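# Drive through the door into the aisle, latch it

## Task

Pass through the doorway into the closed-off aisle and finish with the door closed and its latch engaged. The robot must not topple or be left leaning, or the task fails. The door must stay shut and latched on its own; if only the robot's grip or body is keeping it that way at the end, the task is not done.

## Robot and tools

ROBOT. A Rainbow Robotics RB-Y1: a wheeled base (two driven wheels, two rear casters, 0.66 m long, 0.58 m wide, front edge 0.10 m ahead of the drive axle), a torso whose lower leg folds at ankle, knee and hip, a head with a camera, and two 7-joint arms, each ending in a parallel gripper with a wrist camera. The base cannot move sideways. A bent leg can reach past the base's front edge.

FRAMES. The base frame has its origin on the floor midway between the drive wheels: x forward, y left, z up. The chest, left_hand and right_hand poses in results are given in this frame. A hand point is midway between the finger pads; the fingers point along its -z and close along its x. Printed hand positions can be off, more so at long reach. The odometry frame is where the base frame was when the scene began. base_odometry counts only wheel rotation, so wheel slip shows up as travel. Its heading is positive to the left, within -3.142 to 3.142.

execute_actions. Argument "actions" is a list holding one action, or empty (then it only reports state and pictures). An action may contain:
- "base": exactly one of {"translate_m": d}, a relative straight drive of d metres from where the base last measured itself, forward positive, range -3 to 3; or {"rotate_rad": d}, a relative turn in place, counter-clockwise from above (left) positive, range -3.2 to 3.2.
- "joints": an object of absolute joint targets keyed by joint name, in radians (grippers in metres). Torso: torso_squat_rad 0 to 1.2 (larger lowers a level chest), torso_shift_rad -0.3 to 0.6 (positive pushes hips forward), torso_pitch_rad -0.2 to 1.4 (positive bows forward), torso_yaw_rad -1.5 to 1.5 (positive turns left). Combined torso limits: squat+shift <= 1.52; squat-shift+pitch <= 1.57; shift+0.5*pitch-0.4*squat <= 0.7; shift+0.3*pitch-0.5*squat <= 0.39; breaking one leaves the commanded torso joints short with "off_target". Each arm has shoulder_pitch (-2.356 to 2.356, 0 hanging, negative swings forward and up), shoulder_roll (left 0 to 3.141, right -3.141 to 0; away from the body lifts the arm sideways), shoulder_yaw (-2.094 to 2.094, positive to the left on both arms), elbow (-2.617 to 0.01, negative bends), forearm_roll (-3.141 to 3.141), wrist_pitch (-1.57 to 1.919, negative tips the hand forward), hand_roll (-2.705 to 2.705), each prefixed left_ or right_ and suffixed _rad, plus left_gripper_m and right_gripper_m 0 to 0.1 (pad opening). head_pan_rad -0.523 to 0.523 (left positive), head_tilt_rad -0.35 to 1.57 (positive looks down). Done tolerance is ±0.02 rad, ±0.004 m for grippers.
- "speeds": caps for this action: translate_m 0.05 to 0.4 m/s, rotate_rad 0.1 to 1.509 rad/s (the maxima are the defaults). A base move needing over 8.667 s is refused.
- "min_time_s": 0.1 to 8, a floor on each arm and head motion's duration.
No action may exceed 15 s. Parts start together and may finish separately. A joint or base left out may still be driving to an earlier target without saying so. Unknown keys or out-of-range numbers refuse the whole call. "cameras": list of head_camera, left_wrist_camera, right_wrist_camera or all; omitted or null gives all, [] gives none. Images come back in the order given by the "pictures" line.

wait(seconds 0 to 10) lets the scene run with no new command and returns state and images. zoom_image(camera, region [x0,y0,x1,y1] in pixels, top-left origin, at most 504x504) enlarges part of that camera's latest full image; head images are 896x504, wrist images 644x364. read_manual returns only licence texts. finished_scene(scene) ends the current scene after the last command is held and reports success; it is final.

RESULTS. base_status and joint_status report how each motion ended: "done" (for the base, the wheels turned the full amount, even if they slipped), "off_target" (resting short, maybe still pushing), "limit_stop_at_<name>", "contact_stop" (torso or arm hit something firm, lacks strength, or pinned an arm), "time_out", "stopped_with_arm" (torso halted because an arm contact-stopped), "limit_stop_at_own_body" (self-collision guard acted before touching). After a stop the joint abandons its target and holds. A contact_stop, time_out or stopped_with_arm halts its whole group: the four torso joints, or all seven joints of one arm. "joint command not followed" plus a "cause:" line means an arm's targets were withheld by the collision check (gripper still moves); the robot may retry them on later actions until new, valid targets arrive. on_its_own lists uncommanded items; "held at" is a held target, not a position. Motor temperatures are listed per arm in joint order; MOTOR HOT appears from 65 °C, and at 80 °C an OVER-TEMPERATURE FAULT brakes that arm and halts the call ("limit_stop_at_motor_heat"); resend targets afterwards. A torque fault at an arm joint's load limit freezes the robot for 10 s and skips the rest of the call.

CAUTIONS. The base does not stop on contact; wheels may spin and keep pressing. If the leg bumps furniture the torso may shove the robot backward while reporting "done", unseen by odometry. After any stop, first retreat the arms in their own action, then the torso. Never let the arms collide or squeeze each other hard; the inter-arm check ignores grippers, fingers and palms. Keep heavy loads off far-forward reach (tipping). Avoid slamming the door, hard impacts and strong pushes. The simulation keeps running while you think; the robot holds its last command meanwhile.

Each tool is called by a JSON object that holds its "method" and its "body".

## Session

{"method": "execute_actions", "body": {"actions": []}}

Scene clock: 0.00 s.
Motor temperatures (°C, as the motors report them): left_arm=[33 34 31 35 39 38 33] | right_arm=[37 30 30 35 33 34 37]
base_odometry: x=+0.000 y=+0.000 heading=+0.000 (m, m, rad; odometry frame)
base_status: not commanded
joint_positions: torso_squat_rad=+0.350 torso_shift_rad=+0.000 torso_pitch_rad=+0.000 torso_yaw_rad=-0.001 left_shoulder_pitch_rad=+0.018 left_shoulder_roll_rad=+0.036 left_shoulder_yaw_rad=+0.009 left_elbow_rad=-0.279 left_forearm_roll_rad=-0.031 left_wrist_pitch_rad=-0.047 left_hand_roll_rad=+0.037 left_gripper_m=+0.100 right_shoulder_pitch_rad=-0.018 right_shoulder_roll_rad=-0.012 right_shoulder_yaw_rad=+0.034 right_elbow_rad=-0.245 right_forearm_roll_rad=+0.056 right_wrist_pitch_rad=+0.017 right_hand_roll_rad=+0.033 right_gripper_m=+0.100 head_pan_rad=+0.000 head_tilt_rad=+0.401
joint_status: not commanded
chest: x=-0.2283 y=+0.0004 z=+1.2475 quat_wxyz=(+1.000, +0.000, +0.000, +0.000) (m; base frame)
left_hand: x=-0.0950 y=+0.2488 z=+0.5766 quat_wxyz=(+0.988, +0.018, -0.154, +0.007) (m; base frame)
right_hand: x=-0.1004 y=-0.2252 z=+0.5734 quat_wxyz=(+0.990, -0.010, -0.122, +0.064) (m; base frame)
pictures: head_camera, left_wrist_camera, right_wrist_camera
Images, in order (width x height): head_camera 896x504, left_wrist_camera 644x364, right_wrist_camera 644x364.

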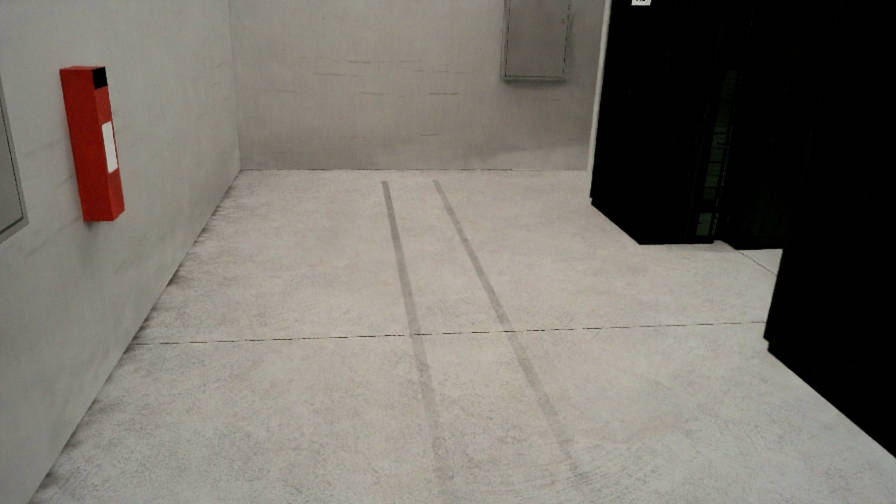

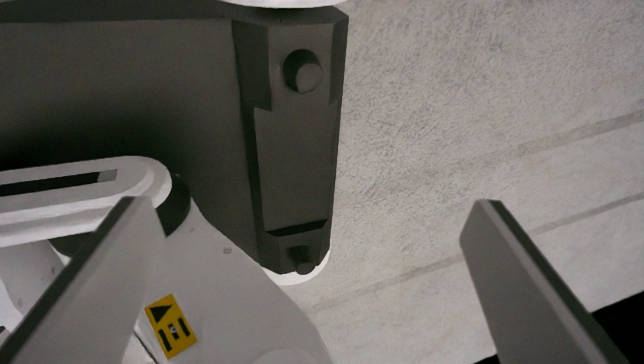

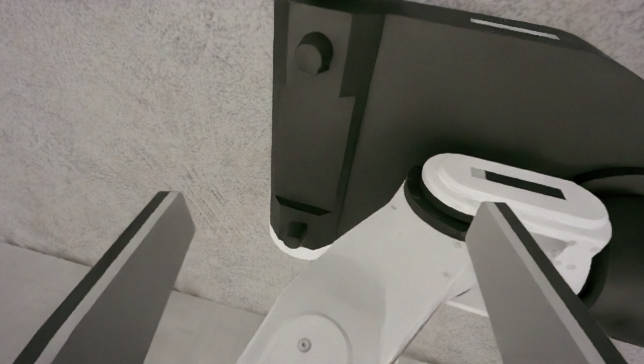

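{"method": "execute_actions", "body": {"actions": [{"base":{"translate_m":3},"joints":{"head_tilt_rad":0.3}}], "cameras": []}}

{"method": "execute_actions", "body": {"actions": [{"base":{"rotate_rad":-1.5}}], "cameras": ["head_camera"]}}

Scene clock: 10.10 s.
Motor temperatures (°C, as the motors report them): left_arm=[33 34 31 35 39 38 33] | right_arm=[37 30 30 35 33 34 37]
base_odometry: x=+3.000 y=+0.002 heading=+0.001 (m, m, rad; odometry frame)
base_status: done
joint_positions: torso_squat_rad=+0.350 torso_shift_rad=+0.000 torso_pitch_rad=+0.000 torso_yaw_rad=-0.001 left_shoulder_pitch_rad=+0.018 left_shoulder_roll_rad=+0.036 left_shoulder_yaw_rad=+0.009 left_elbow_rad=-0.279 left_forearm_roll_rad=-0.031 left_wrist_pitch_rad=-0.047 left_hand_roll_rad=+0.037 left_gripper_m=+0.100 right_shoulder_pitch_rad=-0.018 right_shoulder_roll_rad=-0.012 right_shoulder_yaw_rad=+0.034 right_elbow_rad=-0.245 right_forearm_roll_rad=+0.056 right_wrist_pitch_rad=+0.017 right_hand_roll_rad=+0.033 right_gripper_m=+0.100 head_pan_rad=+0.000 head_tilt_rad=+0.300
joint_status: all done
chest: x=-0.2282 y=+0.0004 z=+1.2475 quat_wxyz=(+1.000, +0.000, +0.000, +0.000) (m; base frame)
left_hand: x=-0.0950 y=+0.2488 z=+0.5766 quat_wxyz=(+0.988, +0.018, -0.154, +0.007) (m; base frame)
right_hand: x=-0.1003 y=-0.2252 z=+0.5734 quat_wxyz=(+0.990, -0.010, -0.122, +0.064) (m; base frame)
pictures: none
No camera images: the call's "cameras" was empty. Leave "cameras" out to get every camera's image.

Scene clock: 14.13 s.
Motor temperatures (°C, as the motors report them): left_arm=[33 34 31 35 39 38 33] | right_arm=[37 30 30 35 33 34 37]
base_odometry: x=+3.000 y=+0.002 heading=-1.498 (m, m, rad; odometry frame)
base_status: done
joint_positions: torso_squat_rad=+0.350 torso_shift_rad=+0.000 torso_pitch_rad=+0.000 torso_yaw_rad=-0.001 left_shoulder_pitch_rad=+0.018 left_shoulder_roll_rad=+0.036 left_shoulder_yaw_rad=+0.009 left_elbow_rad=-0.279 left_forearm_roll_rad=-0.031 left_wrist_pitch_rad=-0.047 left_hand_roll_rad=+0.037 left_gripper_m=+0.100 right_shoulder_pitch_rad=-0.018 right_shoulder_roll_rad=-0.012 right_shoulder_yaw_rad=+0.034 right_elbow_rad=-0.245 right_forearm_roll_rad=+0.056 right_wrist_pitch_rad=+0.017 right_hand_roll_rad=+0.033 right_gripper_m=+0.100 head_pan_rad=+0.000 head_tilt_rad=+0.300
joint_status: not commanded
chest: x=-0.2283 y=+0.0004 z=+1.2475 quat_wxyz=(+1.000, +0.000, +0.000, +0.000) (m; base frame)
left_hand: x=-0.0950 y=+0.2488 z=+0.5766 quat_wxyz=(+0.988, +0.017, -0.154, +0.007) (m; base frame)
right_hand: x=-0.1003 y=-0.2252 z=+0.5734 quat_wxyz=(+0.990, -0.010, -0.122, +0.064) (m; base frame)
pictures: head_camera
camera_calibration (this result's frames):
head_camera: T_world_to_cam=[[-0.028143, -0.999177, 0.0291995, -0.0495546], [-0.254568, -0.0210839, -0.966825, 1.40097], [0.966645, -0.0346426, -0.253765, 0.510752], [0, 0, 0, 1]] pos_world=[-0.138469, -0.00228218, 1.48555]
Images, in order (width x height): head_camera 896x504.

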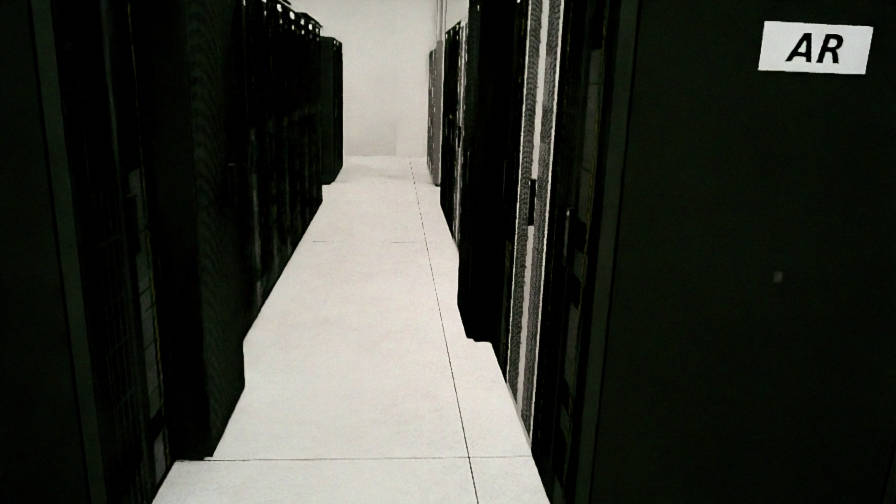

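Open aisle. Look elsewhere.

{"method": "execute_actions", "body": {"actions": [{"base":{"rotate_rad":-1.1}}], "cameras": ["head_camera"]}}

Scene clock: 18.67 s.
Motor temperatures (°C, as the motors report them): left_arm=[33 34 31 35 39 38 33] | right_arm=[37 30 30 35 33 34 37]
base_odometry: x=+3.000 y=+0.002 heading=-2.598 (m, m, rad; odometry frame)
base_status: done
joint_positions: torso_squat_rad=+0.350 torso_shift_rad=+0.000 torso_pitch_rad=+0.000 torso_yaw_rad=-0.001 left_shoulder_pitch_rad=+0.018 left_shoulder_roll_rad=+0.036 left_shoulder_yaw_rad=+0.009 left_elbow_rad=-0.279 left_forearm_roll_rad=-0.031 left_wrist_pitch_rad=-0.047 left_hand_roll_rad=+0.037 left_gripper_m=+0.100 right_shoulder_pitch_rad=-0.018 right_shoulder_roll_rad=-0.012 right_shoulder_yaw_rad=+0.034 right_elbow_rad=-0.245 right_forearm_roll_rad=+0.056 right_wrist_pitch_rad=+0.017 right_hand_roll_rad=+0.033 right_gripper_m=+0.100 head_pan_rad=+0.000 head_tilt_rad=+0.300
joint_status: not commanded
chest: x=-0.2283 y=+0.0004 z=+1.2475 quat_wxyz=(+1.000, +0.000, +0.000, +0.000) (m; base frame)
left_hand: x=-0.0950 y=+0.2488 z=+0.5766 quat_wxyz=(+0.988, +0.017, -0.154, +0.007) (m; base frame)
right_hand: x=-0.1003 y=-0.2252 z=+0.5734 quat_wxyz=(+0.990, -0.010, -0.122, +0.064) (m; base frame)
pictures: head_camera
camera_calibration (this result's frames):
head_camera: T_world_to_cam=[[-0.028143, -0.999177, 0.0292033, -0.0495604], [-0.254568, -0.0210875, -0.966825, 1.40097], [0.966645, -0.0346436, -0.253765, 0.510752], [0, 0, 0, 1]] pos_world=[-0.138469, -0.00228241, 1.48555]
Images, in order (width x height): head_camera 896x504.

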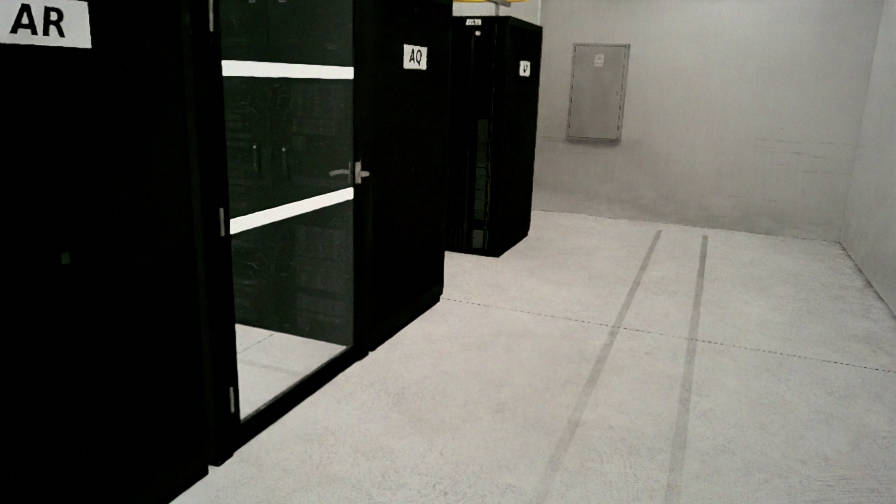

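{"method": "execute_actions", "body": {"actions": [{"base":{"rotate_rad":-0.41}}], "cameras": []}}

{"method": "execute_actions", "body": {"actions": [{"base":{"translate_m":2.85}}], "cameras": []}}

{"method": "execute_actions", "body": {"actions": [{"base":{"rotate_rad":1.57},"joints":{"head_tilt_rad":0.5,"left_shoulder_pitch_rad":-0.3,"left_elbow_rad":-1.27,"left_wrist_pitch_rad":0}}], "cameras": ["head_camera"]}}

Scene clock: 23.67 s.
Motor temperatures (°C, as the motors report them): left_arm=[33 34 31 35 39 38 33] | right_arm=[37 30 30 35 33 34 37]
base_odometry: x=+3.000 y=+0.002 heading=-3.008 (m, m, rad; odometry frame)
base_status: done
joint_positions: torso_squat_rad=+0.350 torso_shift_rad=+0.000 torso_pitch_rad=+0.000 torso_yaw_rad=-0.001 left_shoulder_pitch_rad=+0.018 left_shoulder_roll_rad=+0.036 left_shoulder_yaw_rad=+0.009 left_elbow_rad=-0.279 left_forearm_roll_rad=-0.031 left_wrist_pitch_rad=-0.047 left_hand_roll_rad=+0.037 left_gripper_m=+0.100 right_shoulder_pitch_rad=-0.018 right_shoulder_roll_rad=-0.012 right_shoulder_yaw_rad=+0.034 right_elbow_rad=-0.245 right_forearm_roll_rad=+0.056 right_wrist_pitch_rad=+0.017 right_hand_roll_rad=+0.033 right_gripper_m=+0.100 head_pan_rad=+0.000 head_tilt_rad=+0.300
joint_status: not commanded
chest: x=-0.2283 y=+0.0004 z=+1.2475 quat_wxyz=(+1.000, +0.000, +0.000, +0.000) (m; base frame)
left_hand: x=-0.0950 y=+0.2488 z=+0.5765 quat_wxyz=(+0.988, +0.017, -0.154, +0.007) (m; base frame)
right_hand: x=-0.1003 y=-0.2252 z=+0.5734 quat_wxyz=(+0.990, -0.010, -0.122, +0.064) (m; base frame)
pictures: none
No camera images: the call's "cameras" was empty. Leave "cameras" out to get every camera's image.

Scene clock: 32.23 s.
Motor temperatures (°C, as the motors report them): left_arm=[33 34 31 35 39 38 33] | right_arm=[37 30 30 35 33 34 37]
base_odometry: x=+0.175 y=-0.377 heading=-3.008 (m, m, rad; odometry frame)
base_status: done
joint_positions: torso_squat_rad=+0.350 torso_shift_rad=+0.000 torso_pitch_rad=+0.000 torso_yaw_rad=-0.001 left_shoulder_pitch_rad=+0.018 left_shoulder_roll_rad=+0.036 left_shoulder_yaw_rad=+0.009 left_elbow_rad=-0.279 left_forearm_roll_rad=-0.031 left_wrist_pitch_rad=-0.047 left_hand_roll_rad=+0.037 left_gripper_m=+0.100 right_shoulder_pitch_rad=-0.018 right_shoulder_roll_rad=-0.012 right_shoulder_yaw_rad=+0.034 right_elbow_rad=-0.245 right_forearm_roll_rad=+0.056 right_wrist_pitch_rad=+0.017 right_hand_roll_rad=+0.033 right_gripper_m=+0.100 head_pan_rad=+0.000 head_tilt_rad=+0.300
joint_status: not commanded
chest: x=-0.2282 y=+0.0004 z=+1.2475 quat_wxyz=(+1.000, +0.000, +0.000, +0.000) (m; base frame)
left_hand: x=-0.0949 y=+0.2488 z=+0.5766 quat_wxyz=(+0.988, +0.017, -0.154, +0.007) (m; base frame)
right_hand: x=-0.1003 y=-0.2252 z=+0.5734 quat_wxyz=(+0.990, -0.010, -0.122, +0.064) (m; base frame)
pictures: none
No camera images: the call's "cameras" was empty. Leave "cameras" out to get every camera's image.

Scene clock: 36.13 s.
Motor temperatures (°C, as the motors report them): left_arm=[33 34 31 35 39 38 33] | right_arm=[37 30 30 35 33 34 37]
base_odometry: x=+0.176 y=-0.377 heading=-1.439 (m, m, rad; odometry frame)
base_status: done
joint_positions: torso_squat_rad=+0.350 torso_shift_rad=+0.000 torso_pitch_rad=+0.000 torso_yaw_rad=-0.001 left_shoulder_pitch_rad=-0.300 left_shoulder_roll_rad=+0.036 left_shoulder_yaw_rad=+0.009 left_elbow_rad=-1.270 left_forearm_roll_rad=-0.031 left_wrist_pitch_rad=+0.000 left_hand_roll_rad=+0.037 left_gripper_m=+0.100 right_shoulder_pitch_rad=-0.018 right_shoulder_roll_rad=-0.012 right_shoulder_yaw_rad=+0.034 right_elbow_rad=-0.245 right_forearm_roll_rad=+0.056 right_wrist_pitch_rad=+0.017 right_hand_roll_rad=+0.033 right_gripper_m=+0.100 head_pan_rad=+0.000 head_tilt_rad=+0.500
joint_status: all done
chest: x=-0.2283 y=+0.0004 z=+1.2475 quat_wxyz=(+1.000, +0.000, +0.000, +0.000) (m; base frame)
left_hand: x=+0.3637 y=+0.1846 z=+1.0316 quat_wxyz=(+0.712, -0.015, -0.701, -0.044) (m; base frame)
right_hand: x=-0.1004 y=-0.2252 z=+0.5734 quat_wxyz=(+0.990, -0.010, -0.122, +0.064) (m; base frame)
pictures: head_camera
camera_calibration (this result's frames):
head_camera: T_world_to_cam=[[-0.0220088, -0.999179, 0.0340111, -0.0552548], [-0.441548, -0.020807, -0.896996, 1.26129], [0.896967, -0.0347594, -0.440728, 0.767031], [0, 0, 0, 1]] pos_world=[-0.132296, -0.00230418, 1.47131]
Images, in order (width x height): head_camera 896x504.

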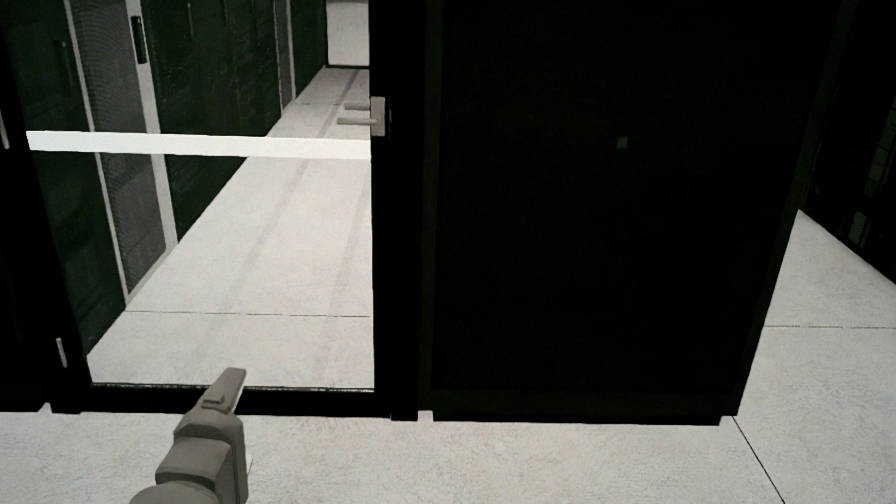

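{"method": "execute_actions", "body": {"actions": [{"base":{"translate_m":0.95},"joints":{"head_tilt_rad":0.6,"left_shoulder_pitch_rad":-0.8,"left_shoulder_yaw_rad":0.25,"left_elbow_rad":-1.2,"left_wrist_pitch_rad":1.3,"left_gripper_m":0.06}}]}}

Scene clock: 42.73 s.
Motor temperatures (°C, as the motors report them): left_arm=[33 34 31 35 39 38 33] | right_arm=[37 30 30 35 33 34 37]
base_odometry: x=+0.301 y=-1.319 heading=-1.438 (m, m, rad; odometry frame)
base_status: done
joint_positions: torso_squat_rad=+0.350 torso_shift_rad=+0.000 torso_pitch_rad=+0.000 torso_yaw_rad=-0.001 left_shoulder_pitch_rad=-0.800 left_shoulder_roll_rad=+0.036 left_shoulder_yaw_rad=+0.250 left_elbow_rad=-1.200 left_forearm_roll_rad=-0.031 left_wrist_pitch_rad=+1.300 left_hand_roll_rad=+0.037 left_gripper_m=+0.060 right_shoulder_pitch_rad=-0.018 right_shoulder_roll_rad=-0.012 right_shoulder_yaw_rad=+0.034 right_elbow_rad=-0.245 right_forearm_roll_rad=+0.056 right_wrist_pitch_rad=+0.017 right_hand_roll_rad=+0.033 right_gripper_m=+0.100 head_pan_rad=+0.000 head_tilt_rad=+0.600
joint_status: all done
chest: x=-0.2282 y=+0.0004 z=+1.2475 quat_wxyz=(+1.000, +0.000, +0.000, +0.000) (m; base frame)
left_hand: x=+0.3720 y=+0.1877 z=+1.0318 quat_wxyz=(+0.947, -0.020, -0.321, +0.006) (m; base frame)
right_hand: x=-0.1003 y=-0.2252 z=+0.5734 quat_wxyz=(+0.990, -0.010, -0.122, +0.064) (m; base frame)
pictures: head_camera, left_wrist_camera, right_wrist_camera
camera_calibration (this result's frames):
head_camera: T_world_to_cam=[[-0.0185938, -0.999182, 0.0359095, -0.0573061], [-0.528939, -0.0206479, -0.848409, 1.17294], [0.848456, -0.034769, -0.528122, 0.883499], [0, 0, 0, 1]] pos_world=[-0.130261, -0.00232208, 1.46379]
left_wrist_camera: T_world_to_cam=[[0.787117, 0.0528611, 0.614535, -0.936289], [-0.376523, -0.747968, 0.546602, -0.252572], [0.488546, -0.661626, -0.568835, 0.617103], [0, 0, 0, 1]] pos_world=[0.340387, 0.268869, 1.06447]
right_wrist_camera: T_world_to_cam=[[-0.952653, -0.135363, -0.272266, 0.0281078], [-0.278169, 0.749563, 0.600648, -0.178103], [0.122775, 0.647945, -0.751727, 0.672157], [0, 0, 0, 1]] pos_world=[-0.10529, -0.298216, 0.619909]
Images, in order (width x height): head_camera 896x504, left_wrist_camera 644x364, right_wrist_camera 644x364.

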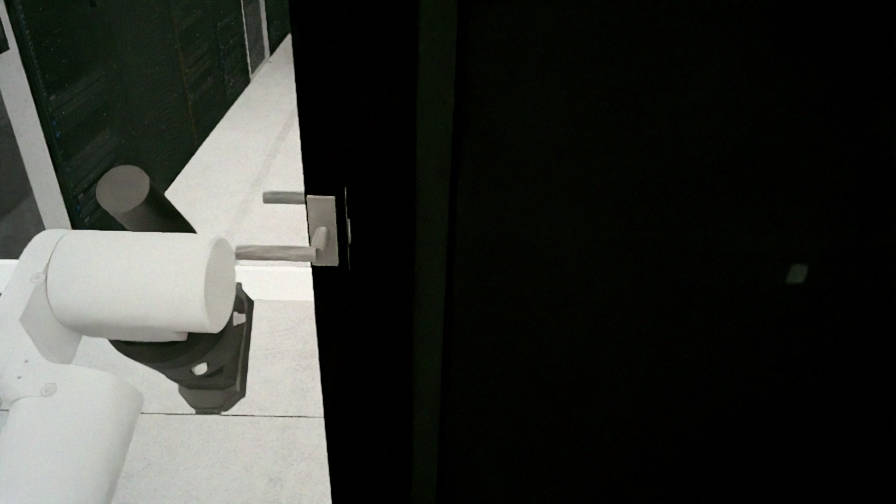

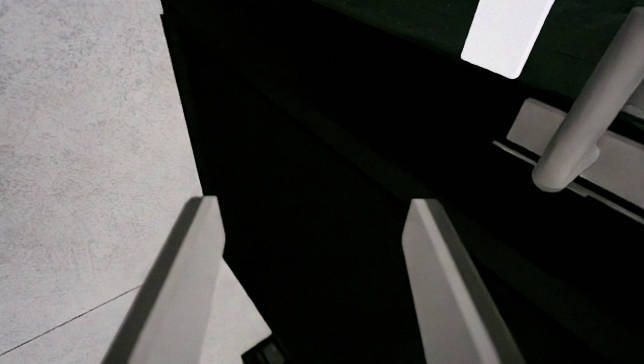

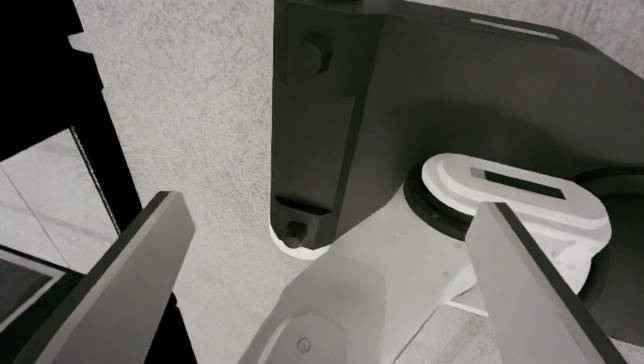

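{"method": "execute_actions", "body": {"actions": [{"joints":{"torso_squat_rad":0,"left_elbow_rad":-1.3,"left_wrist_pitch_rad":1.4}}], "cameras": []}}

{"method": "execute_actions", "body": {"actions": [{"base":{"translate_m":0.18}}], "cameras": ["left_wrist_camera"]}}

Scene clock: 46.13 s.
Motor temperatures (°C, as the motors report them): left_arm=[33 34 31 35 39 38 33] | right_arm=[37 30 30 35 33 34 37]
base_odometry: x=+0.301 y=-1.319 heading=-1.438 (m, m, rad; odometry frame)
base_status: not commanded
joint_positions: torso_squat_rad=+0.000 torso_shift_rad=+0.000 torso_pitch_rad=+0.000 torso_yaw_rad=-0.001 left_shoulder_pitch_rad=-0.800 left_shoulder_roll_rad=+0.036 left_shoulder_yaw_rad=+0.250 left_elbow_rad=-1.300 left_forearm_roll_rad=-0.031 left_wrist_pitch_rad=+1.400 left_hand_roll_rad=+0.037 left_gripper_m=+0.060 right_shoulder_pitch_rad=-0.018 right_shoulder_roll_rad=-0.012 right_shoulder_yaw_rad=+0.034 right_elbow_rad=-0.245 right_forearm_roll_rad=+0.056 right_wrist_pitch_rad=+0.017 right_hand_roll_rad=+0.033 right_gripper_m=+0.100 head_pan_rad=+0.000 head_tilt_rad=+0.600
joint_status: all done
chest: x=-0.2282 y=+0.0004 z=+1.2899 quat_wxyz=(+1.000, +0.000, +0.000, +0.000) (m; base frame)
left_hand: x=+0.3641 y=+0.1894 z=+1.0985 quat_wxyz=(+0.947, -0.020, -0.321, +0.007) (m; base frame)
right_hand: x=-0.1003 y=-0.2252 z=+0.6158 quat_wxyz=(+0.990, -0.010, -0.122, +0.064) (m; base frame)
pictures: none
No camera images: the call's "cameras" was empty. Leave "cameras" out to get every camera's image.

Scene clock: 47.80 s.
Motor temperatures (°C, as the motors report them): left_arm=[33 34 31 35 39 38 33] | right_arm=[37 30 30 35 33 34 37]
base_odometry: x=+0.325 y=-1.497 heading=-1.437 (m, m, rad; odometry frame)
base_status: done
joint_positions: torso_squat_rad=+0.000 torso_shift_rad=+0.000 torso_pitch_rad=+0.000 torso_yaw_rad=-0.001 left_shoulder_pitch_rad=-0.800 left_shoulder_roll_rad=+0.036 left_shoulder_yaw_rad=+0.250 left_elbow_rad=-1.300 left_forearm_roll_rad=-0.031 left_wrist_pitch_rad=+1.400 left_hand_roll_rad=+0.037 left_gripper_m=+0.060 right_shoulder_pitch_rad=-0.018 right_shoulder_roll_rad=-0.012 right_shoulder_yaw_rad=+0.034 right_elbow_rad=-0.245 right_forearm_roll_rad=+0.056 right_wrist_pitch_rad=+0.017 right_hand_roll_rad=+0.033 right_gripper_m=+0.100 head_pan_rad=+0.000 head_tilt_rad=+0.600
joint_status: not commanded
chest: x=-0.2282 y=+0.0004 z=+1.2899 quat_wxyz=(+1.000, +0.000, +0.000, +0.000) (m; base frame)
left_hand: x=+0.3642 y=+0.1894 z=+1.0986 quat_wxyz=(+0.947, -0.020, -0.321, +0.007) (m; base frame)
right_hand: x=-0.1003 y=-0.2252 z=+0.6158 quat_wxyz=(+0.990, -0.010, -0.122, +0.064) (m; base frame)
pictures: left_wrist_camera
camera_calibration (this result's frames):
left_wrist_camera: T_world_to_cam=[[0.787246, 0.0558887, 0.614101, -0.971336], [-0.374159, -0.748311, 0.547755, -0.292811], [0.490152, -0.660989, -0.568194, 0.658586], [0, 0, 0, 1]] pos_world=[0.332316, 0.270491, 1.13109]
Images, in order (width x height): left_wrist_camera 644x364.

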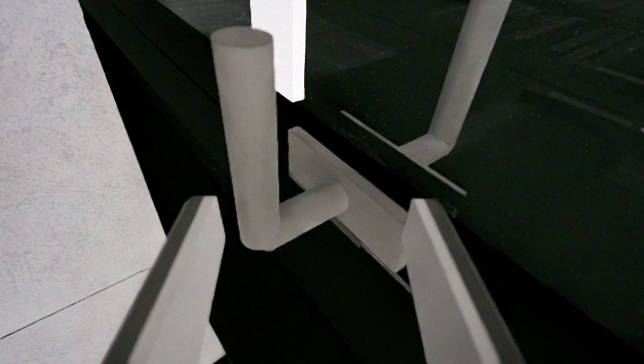

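{"method": "execute_actions", "body": {"actions": [{"joints":{"torso_squat_rad":0.45}}], "cameras": ["left_wrist_camera"]}}

{"method": "execute_actions", "body": {"actions": [{"joints":{"torso_squat_rad":0.6}}], "cameras": ["left_wrist_camera"]}}

Scene clock: 53.83 s.
Motor temperatures (°C, as the motors report them): left_arm=[33 34 31 35 39 38 33] | right_arm=[37 30 30 35 33 34 37]
base_odometry: x=+0.325 y=-1.497 heading=-1.437 (m, m, rad; odometry frame)
base_status: not commanded
joint_positions: torso_squat_rad=+0.450 torso_shift_rad=+0.000 torso_pitch_rad=-0.001 torso_yaw_rad=-0.001 left_shoulder_pitch_rad=-0.800 left_shoulder_roll_rad=+0.036 left_shoulder_yaw_rad=+0.250 left_elbow_rad=-1.300 left_forearm_roll_rad=-0.031 left_wrist_pitch_rad=+1.400 left_hand_roll_rad=+0.037 left_gripper_m=+0.060 right_shoulder_pitch_rad=-0.018 right_shoulder_roll_rad=-0.012 right_shoulder_yaw_rad=+0.034 right_elbow_rad=-0.245 right_forearm_roll_rad=+0.056 right_wrist_pitch_rad=+0.017 right_hand_roll_rad=+0.033 right_gripper_m=+0.100 head_pan_rad=+0.000 head_tilt_rad=+0.600
joint_status: all done
chest: x=-0.2284 y=+0.0004 z=+1.2202 quat_wxyz=(+1.000, +0.000, +0.000, +0.000) (m; base frame)
left_hand: x=+0.3641 y=+0.1894 z=+1.0291 quat_wxyz=(+0.947, -0.020, -0.321, +0.007) (m; base frame)
right_hand: x=-0.1002 y=-0.2252 z=+0.5462 quat_wxyz=(+0.990, -0.010, -0.122, +0.064) (m; base frame)
pictures: left_wrist_camera
camera_calibration (this result's frames):
left_wrist_camera: T_world_to_cam=[[0.787028, 0.055893, 0.61438, -0.928776], [-0.374348, -0.748314, 0.547622, -0.254606], [0.490357, -0.660986, -0.568021, 0.618914], [0, 0, 0, 1]] pos_world=[0.332173, 0.270481, 1.06161]
Images, in order (width x height): left_wrist_camera 644x364.

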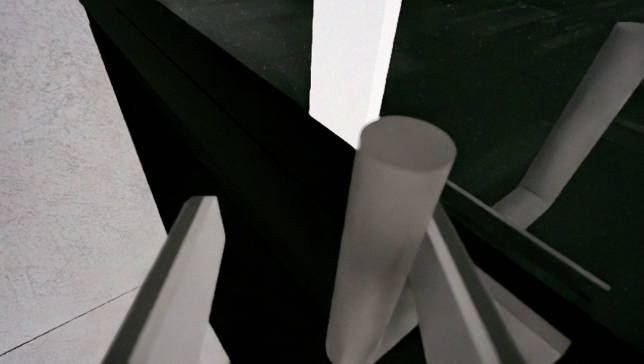

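Scene clock: 55.17 s.
Motor temperatures (°C, as the motors report them): left_arm=[33 34 31 35 39 38 33] | right_arm=[37 30 30 35 33 34 37]
base_odometry: x=+0.325 y=-1.497 heading=-1.437 (m, m, rad; odometry frame)
base_status: not commanded
joint_positions: torso_squat_rad=+0.600 torso_shift_rad=+0.000 torso_pitch_rad=-0.001 torso_yaw_rad=-0.001 left_shoulder_pitch_rad=-0.804 left_shoulder_roll_rad=+0.038 left_shoulder_yaw_rad=+0.250 left_elbow_rad=-1.302 left_forearm_roll_rad=-0.031 left_wrist_pitch_rad=+1.398 left_hand_roll_rad=+0.037 left_gripper_m=+0.062 right_shoulder_pitch_rad=-0.018 right_shoulder_roll_rad=-0.012 right_shoulder_yaw_rad=+0.034 right_elbow_rad=-0.245 right_forearm_roll_rad=+0.056 right_wrist_pitch_rad=+0.017 right_hand_roll_rad=+0.033 right_gripper_m=+0.100 head_pan_rad=+0.000 head_tilt_rad=+0.600
joint_status: all done
chest: x=-0.2285 y=+0.0004 z=+1.1677 quat_wxyz=(+1.000, +0.000, -0.001, +0.000) (m; base frame)
left_hand: x=+0.3657 y=+0.1895 z=+0.9804 quat_wxyz=(+0.945, -0.020, -0.325, +0.007) (m; base frame)
right_hand: x=-0.1001 y=-0.2252 z=+0.4936 quat_wxyz=(+0.990, -0.010, -0.122, +0.064) (m; base frame)
pictures: left_wrist_camera
camera_calibration (this result's frames):
left_wrist_camera: T_world_to_cam=[[0.781524, 0.0554403, 0.621407, -0.904963], [-0.379229, -0.748687, 0.543741, -0.221652], [0.495384, -0.660602, -0.564092, 0.584764], [0, 0, 0, 1]] pos_world=[0.33351, 0.270519, 1.01273]
Images, in order (width x height): left_wrist_camera 644x364.

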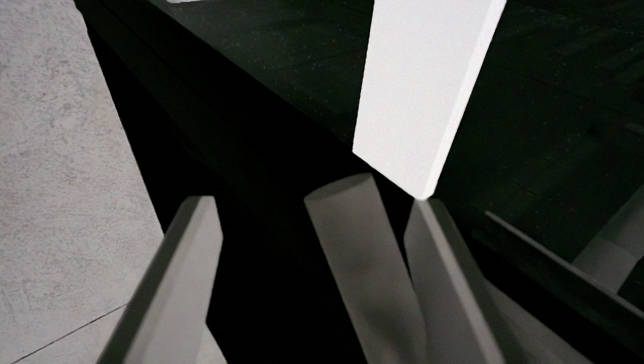

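Turned. Pull.

{"method": "execute_actions", "body": {"actions": [{"base":{"translate_m":-0.25},"speeds":{"translate_m":0.08}}]}}

Scene clock: 68.93 s.
Motor temperatures (°C, as the motors report them): left_arm=[33 34 31 35 41 39 33] | right_arm=[37 30 30 35 33 34 37]
TORQUE FAULT: left_shoulder_roll_rad reached its load limit. The robot stopped for 10 seconds, dropped its targets and accepts commands again. The stop added 9.3 s to the call and to motion_time.
base_odometry: x=+0.296 y=-1.281 heading=-1.436 (m, m, rad; odometry frame)
base_status: translate_m torque_fault (by the wheels' count: -0.218 of -0.250)
joint_positions: torso_squat_rad=+0.600 torso_shift_rad=+0.000 torso_pitch_rad=-0.001 torso_yaw_rad=+0.000 left_shoulder_pitch_rad=-0.807 left_shoulder_roll_rad=+0.057 left_shoulder_yaw_rad=+0.260 left_elbow_rad=-1.307 left_forearm_roll_rad=-0.038 left_wrist_pitch_rad=+1.394 left_hand_roll_rad=+0.039 left_gripper_m=+0.063 right_shoulder_pitch_rad=-0.018 right_shoulder_roll_rad=-0.012 right_shoulder_yaw_rad=+0.034 right_elbow_rad=-0.245 right_forearm_roll_rad=+0.056 right_wrist_pitch_rad=+0.017 right_hand_roll_rad=+0.033 right_gripper_m=+0.100 head_pan_rad=+0.000 head_tilt_rad=+0.600
joint_status: not commanded
chest: x=-0.2284 y=+0.0007 z=+1.1677 quat_wxyz=(+1.000, -0.001, -0.001, +0.000) (m; base frame)
left_hand: x=+0.3691 y=+0.2045 z=+0.9868 quat_wxyz=(+0.943, -0.011, -0.333, +0.017) (m; base frame)
right_hand: x=-0.1001 y=-0.2251 z=+0.4937 quat_wxyz=(+0.990, -0.011, -0.122, +0.064) (m; base frame)
pictures: head_camera, left_wrist_camera, right_wrist_camera
camera_calibration (this result's frames):
head_camera: T_world_to_cam=[[-0.01795, -0.99918, 0.0362897, -0.0544114], [-0.528441, -0.0213311, -0.848702, 1.10554], [0.848781, -0.0344112, -0.527624, 0.840959], [0, 0, 0, 1]] pos_world=[-0.130554, -0.001846, 1.38396]
left_wrist_camera: T_world_to_cam=[[0.769999, 0.0670778, 0.63451, -0.923472], [-0.369981, -0.763256, 0.529673, -0.199139], [0.519823, -0.642604, -0.562889, 0.582695], [0, 0, 0, 1]] pos_world=[0.334497, 0.284393, 1.01942]
right_wrist_camera: T_world_to_cam=[[-0.952489, -0.136045, -0.2725, 0.00657124], [-0.278798, 0.749657, 0.600239, -0.130068], [0.122621, 0.647693, -0.751969, 0.612157], [0, 0, 0, 1]] pos_world=[-0.105067, -0.298089, 0.540185]
Images, in order (width x height): head_camera 896x504, left_wrist_camera 644x364, right_wrist_camera 644x364.

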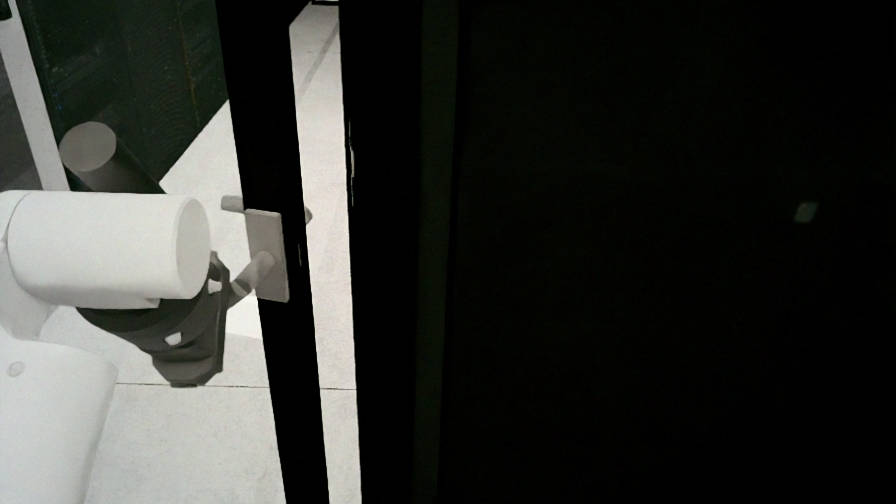

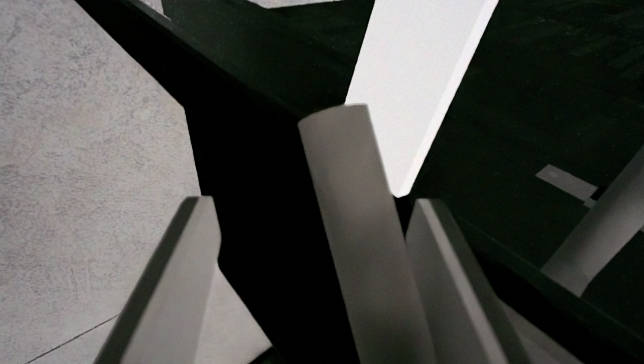

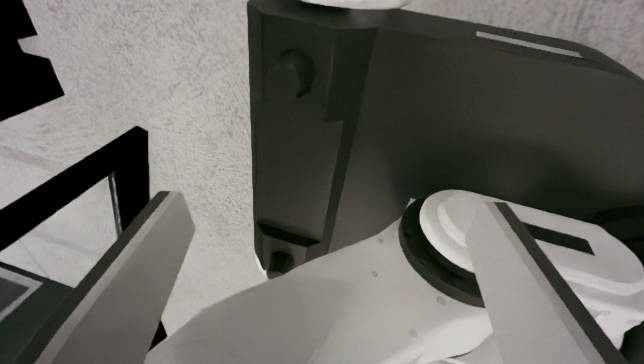

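{"method": "execute_actions", "body": {"actions": [{"joints":{"torso_squat_rad":0.5,"torso_yaw_rad":0.04,"left_hand_roll_rad":-0.25}}], "cameras": []}}

{"method": "execute_actions", "body": {"actions": [{"base":{"translate_m":-0.07},"joints":{"torso_yaw_rad":0.1,"left_hand_roll_rad":-0.4}}], "cameras": []}}

{"method": "execute_actions", "body": {"actions": [{"base":{"translate_m":-0.07},"joints":{"torso_yaw_rad":0.17,"left_hand_roll_rad":-0.55}}], "cameras": []}}

{"method": "execute_actions", "body": {"actions": [{"base":{"translate_m":-0.05},"joints":{"torso_yaw_rad":0.24,"left_hand_roll_rad":-0.7}}]}}

{"method": "execute_actions", "body": {"actions": [{"joints":{"torso_squat_rad":0.0}}], "cameras": ["head_camera"]}}

Scene clock: 73.87 s.
Motor temperatures (°C, as the motors report them): left_arm=[33 35 31 35 41 39 33] | right_arm=[37 30 30 35 33 34 37]
base_odometry: x=+0.296 y=-1.281 heading=-1.436 (m, m, rad; odometry frame)
base_status: not commanded
joint_positions: torso_squat_rad=+0.500 torso_shift_rad=+0.000 torso_pitch_rad=+0.000 torso_yaw_rad=+0.040 left_shoulder_pitch_rad=-0.805 left_shoulder_roll_rad=+0.050 left_shoulder_yaw_rad=+0.256 left_elbow_rad=-1.305 left_forearm_roll_rad=-0.035 left_wrist_pitch_rad=+1.396 left_hand_roll_rad=-0.250 left_gripper_m=+0.061 right_shoulder_pitch_rad=-0.018 right_shoulder_roll_rad=-0.012 right_shoulder_yaw_rad=+0.034 right_elbow_rad=-0.245 right_forearm_roll_rad=+0.056 right_wrist_pitch_rad=+0.017 right_hand_roll_rad=+0.033 right_gripper_m=+0.100 head_pan_rad=+0.000 head_tilt_rad=+0.600
joint_status: all done
chest: x=-0.2280 y=+0.0003 z=+1.2043 quat_wxyz=(+1.000, +0.000, +0.000, +0.020) (m; base frame)
left_hand: x=+0.3594 y=+0.2227 z=+1.0198 quat_wxyz=(+0.939, +0.040, -0.327, -0.104) (m; base frame)
right_hand: x=-0.0914 y=-0.2199 z=+0.5300 quat_wxyz=(+0.989, -0.008, -0.122, +0.084) (m; base frame)
pictures: none
No camera images: the call's "cameras" was empty. Leave "cameras" out to get every camera's image.

Scene clock: 75.13 s.
Motor temperatures (°C, as the motors report them): left_arm=[33 35 31 35 41 39 33] | right_arm=[37 30 30 35 33 34 37]
base_odometry: x=+0.287 y=-1.212 heading=-1.435 (m, m, rad; odometry frame)
base_status: done
joint_positions: torso_squat_rad=+0.500 torso_shift_rad=+0.000 torso_pitch_rad=-0.001 torso_yaw_rad=+0.100 left_shoulder_pitch_rad=-0.806 left_shoulder_roll_rad=+0.050 left_shoulder_yaw_rad=+0.256 left_elbow_rad=-1.306 left_forearm_roll_rad=-0.035 left_wrist_pitch_rad=+1.395 left_hand_roll_rad=-0.400 left_gripper_m=+0.061 right_shoulder_pitch_rad=-0.018 right_shoulder_roll_rad=-0.012 right_shoulder_yaw_rad=+0.034 right_elbow_rad=-0.245 right_forearm_roll_rad=+0.056 right_wrist_pitch_rad=+0.017 right_hand_roll_rad=+0.033 right_gripper_m=+0.100 head_pan_rad=+0.000 head_tilt_rad=+0.600
joint_status: all done
chest: x=-0.2283 y=+0.0003 z=+1.2042 quat_wxyz=(+0.999, +0.000, +0.000, +0.050) (m; base frame)
left_hand: x=+0.3452 y=+0.2579 z=+1.0211 quat_wxyz=(+0.933, +0.075, -0.322, -0.146) (m; base frame)
right_hand: x=-0.0784 y=-0.2112 z=+0.5301 quat_wxyz=(+0.986, -0.004, -0.122, +0.114) (m; base frame)
pictures: none
No camera images: the call's "cameras" was empty. Leave "cameras" out to get every camera's image.

Scene clock: 76.33 s.
Motor temperatures (°C, as the motors report them): left_arm=[33 35 31 35 41 39 33] | right_arm=[37 30 30 35 33 34 37]
base_odometry: x=+0.277 y=-1.143 heading=-1.435 (m, m, rad; odometry frame)
base_status: done
joint_positions: torso_squat_rad=+0.500 torso_shift_rad=+0.000 torso_pitch_rad=-0.001 torso_yaw_rad=+0.170 left_shoulder_pitch_rad=-0.806 left_shoulder_roll_rad=+0.050 left_shoulder_yaw_rad=+0.256 left_elbow_rad=-1.305 left_forearm_roll_rad=-0.035 left_wrist_pitch_rad=+1.395 left_hand_roll_rad=-0.550 left_gripper_m=+0.061 right_shoulder_pitch_rad=-0.018 right_shoulder_roll_rad=-0.012 right_shoulder_yaw_rad=+0.034 right_elbow_rad=-0.245 right_forearm_roll_rad=+0.056 right_wrist_pitch_rad=+0.017 right_hand_roll_rad=+0.033 right_gripper_m=+0.100 head_pan_rad=+0.000 head_tilt_rad=+0.600
joint_status: all done
chest: x=-0.2283 y=+0.0003 z=+1.2042 quat_wxyz=(+0.996, +0.000, +0.000, +0.085) (m; base frame)
left_hand: x=+0.3257 y=+0.2969 z=+1.0207 quat_wxyz=(+0.926, +0.109, -0.311, -0.183) (m; base frame)
right_hand: x=-0.0640 y=-0.2003 z=+0.5301 quat_wxyz=(+0.981, +0.000, -0.122, +0.148) (m; base frame)
pictures: none
No camera images: the call's "cameras" was empty. Leave "cameras" out to get every camera's image.

Scene clock: 77.70 s.
Motor temperatures (°C, as the motors report them): left_arm=[33 35 31 35 41 39 33] | right_arm=[37 30 30 35 33 34 37]
base_odometry: x=+0.270 y=-1.093 heading=-1.434 (m, m, rad; odometry frame)
base_status: done
joint_positions: torso_squat_rad=+0.500 torso_shift_rad=+0.000 torso_pitch_rad=-0.001 torso_yaw_rad=+0.240 left_shoulder_pitch_rad=-0.806 left_shoulder_roll_rad=+0.049 left_shoulder_yaw_rad=+0.256 left_elbow_rad=-1.305 left_forearm_roll_rad=-0.035 left_wrist_pitch_rad=+1.396 left_hand_roll_rad=-0.700 left_gripper_m=+0.061 right_shoulder_pitch_rad=-0.018 right_shoulder_roll_rad=-0.012 right_shoulder_yaw_rad=+0.034 right_elbow_rad=-0.245 right_forearm_roll_rad=+0.056 right_wrist_pitch_rad=+0.017 right_hand_roll_rad=+0.033 right_gripper_m=+0.100 head_pan_rad=+0.000 head_tilt_rad=+0.600
joint_status: all done
chest: x=-0.2283 y=+0.0003 z=+1.2042 quat_wxyz=(+0.993, +0.000, +0.000, +0.120) (m; base frame)
left_hand: x=+0.3035 y=+0.3345 z=+1.0202 quat_wxyz=(+0.918, +0.142, -0.297, -0.220) (m; base frame)
right_hand: x=-0.0504 y=-0.1883 z=+0.5301 quat_wxyz=(+0.976, +0.004, -0.122, +0.182) (m; base frame)
pictures: head_camera, left_wrist_camera, right_wrist_camera
camera_calibration (this result's frames):
head_camera: T_world_to_cam=[[0.220123, -0.974816, 0.0357683, -0.00125739], [-0.508803, -0.146023, -0.848408, 1.14081], [0.832265, 0.168555, -0.528133, 0.856908], [0, 0, 0, 1]] pos_world=[-0.13245, 0.0209224, 1.42048]
left_wrist_camera: T_world_to_cam=[[0.728684, -0.465035, 0.502755, -0.577937], [-0.622885, -0.755171, 0.204285, 0.264157], [0.284666, -0.462017, -0.839944, 1.0128], [0, 0, 0, 1]] pos_world=[0.297361, 0.398656, 1.0873]
right_wrist_camera: T_world_to_cam=[[-0.893008, -0.358475, -0.272088, 0.0297388], [-0.44865, 0.661644, 0.600783, -0.191023], [-0.0353402, 0.658577, -0.751683, 0.603555], [0, 0, 0, 1]] pos_world=[-0.0378159, -0.260437, 0.576537]
Images, in order (width x height): head_camera 896x504, left_wrist_camera 644x364, right_wrist_camera 644x364.

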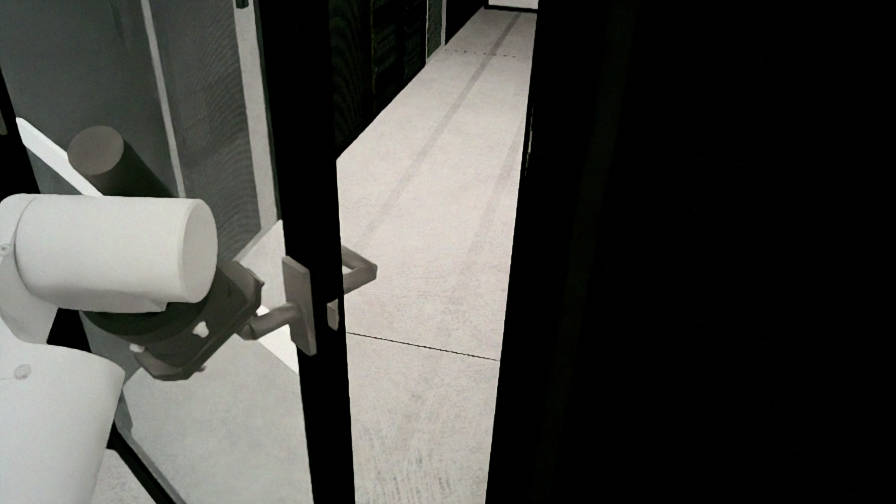

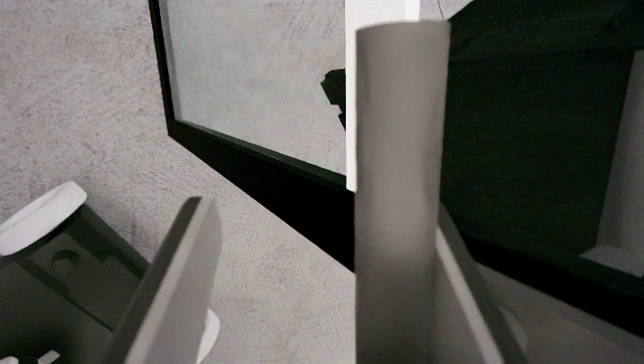

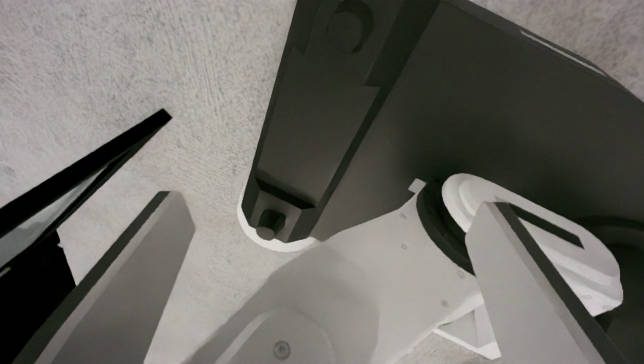

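Scene clock: 80.13 s.
Motor temperatures (°C, as the motors report them): left_arm=[33 35 31 35 41 39 33] | right_arm=[37 30 30 35 33 34 37]
base_odometry: x=+0.270 y=-1.093 heading=-1.434 (m, m, rad; odometry frame)
base_status: not commanded
joint_positions: torso_squat_rad=+0.000 torso_shift_rad=+0.000 torso_pitch_rad=+0.000 torso_yaw_rad=+0.240 left_shoulder_pitch_rad=-0.803 left_shoulder_roll_rad=+0.049 left_shoulder_yaw_rad=+0.256 left_elbow_rad=-1.304 left_forearm_roll_rad=-0.035 left_wrist_pitch_rad=+1.397 left_hand_roll_rad=-0.700 left_gripper_m=+0.060 right_shoulder_pitch_rad=-0.018 right_shoulder_roll_rad=-0.012 right_shoulder_yaw_rad=+0.034 right_elbow_rad=-0.245 right_forearm_roll_rad=+0.056 right_wrist_pitch_rad=+0.017 right_hand_roll_rad=+0.033 right_gripper_m=+0.100 head_pan_rad=+0.000 head_tilt_rad=+0.600
joint_status: all done
chest: x=-0.2282 y=+0.0003 z=+1.2899 quat_wxyz=(+0.993, +0.000, +0.000, +0.120) (m; base frame)
left_hand: x=+0.3024 y=+0.3351 z=+1.1037 quat_wxyz=(+0.919, +0.142, -0.295, -0.220) (m; base frame)
right_hand: x=-0.0505 y=-0.1883 z=+0.6157 quat_wxyz=(+0.976, +0.004, -0.122, +0.182) (m; base frame)
pictures: head_camera
camera_calibration (this result's frames):
head_camera: T_world_to_cam=[[0.220261, -0.974783, 0.0358066, -0.00428492], [-0.509007, -0.146174, -0.84826, 1.2133], [0.832104, 0.168613, -0.528368, 0.902388], [0, 0, 0, 1]] pos_world=[-0.13236, 0.0210213, 1.50614]
Images, in order (width x height): head_camera 896x504.

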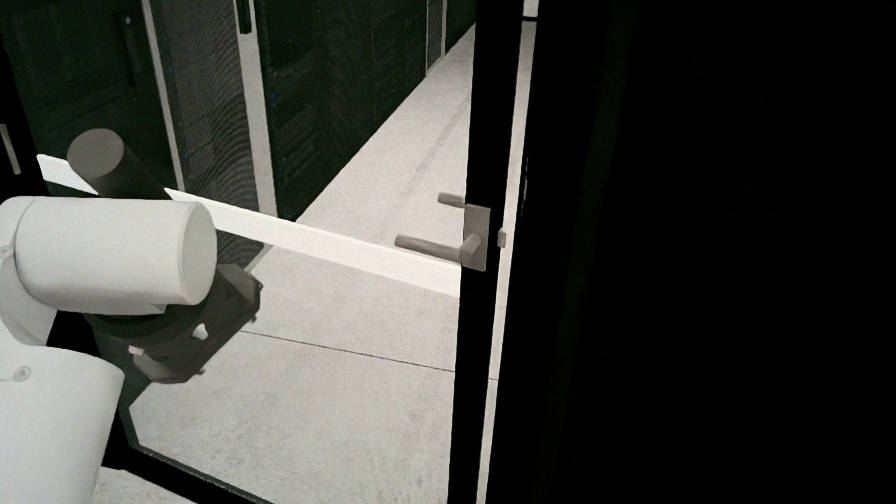

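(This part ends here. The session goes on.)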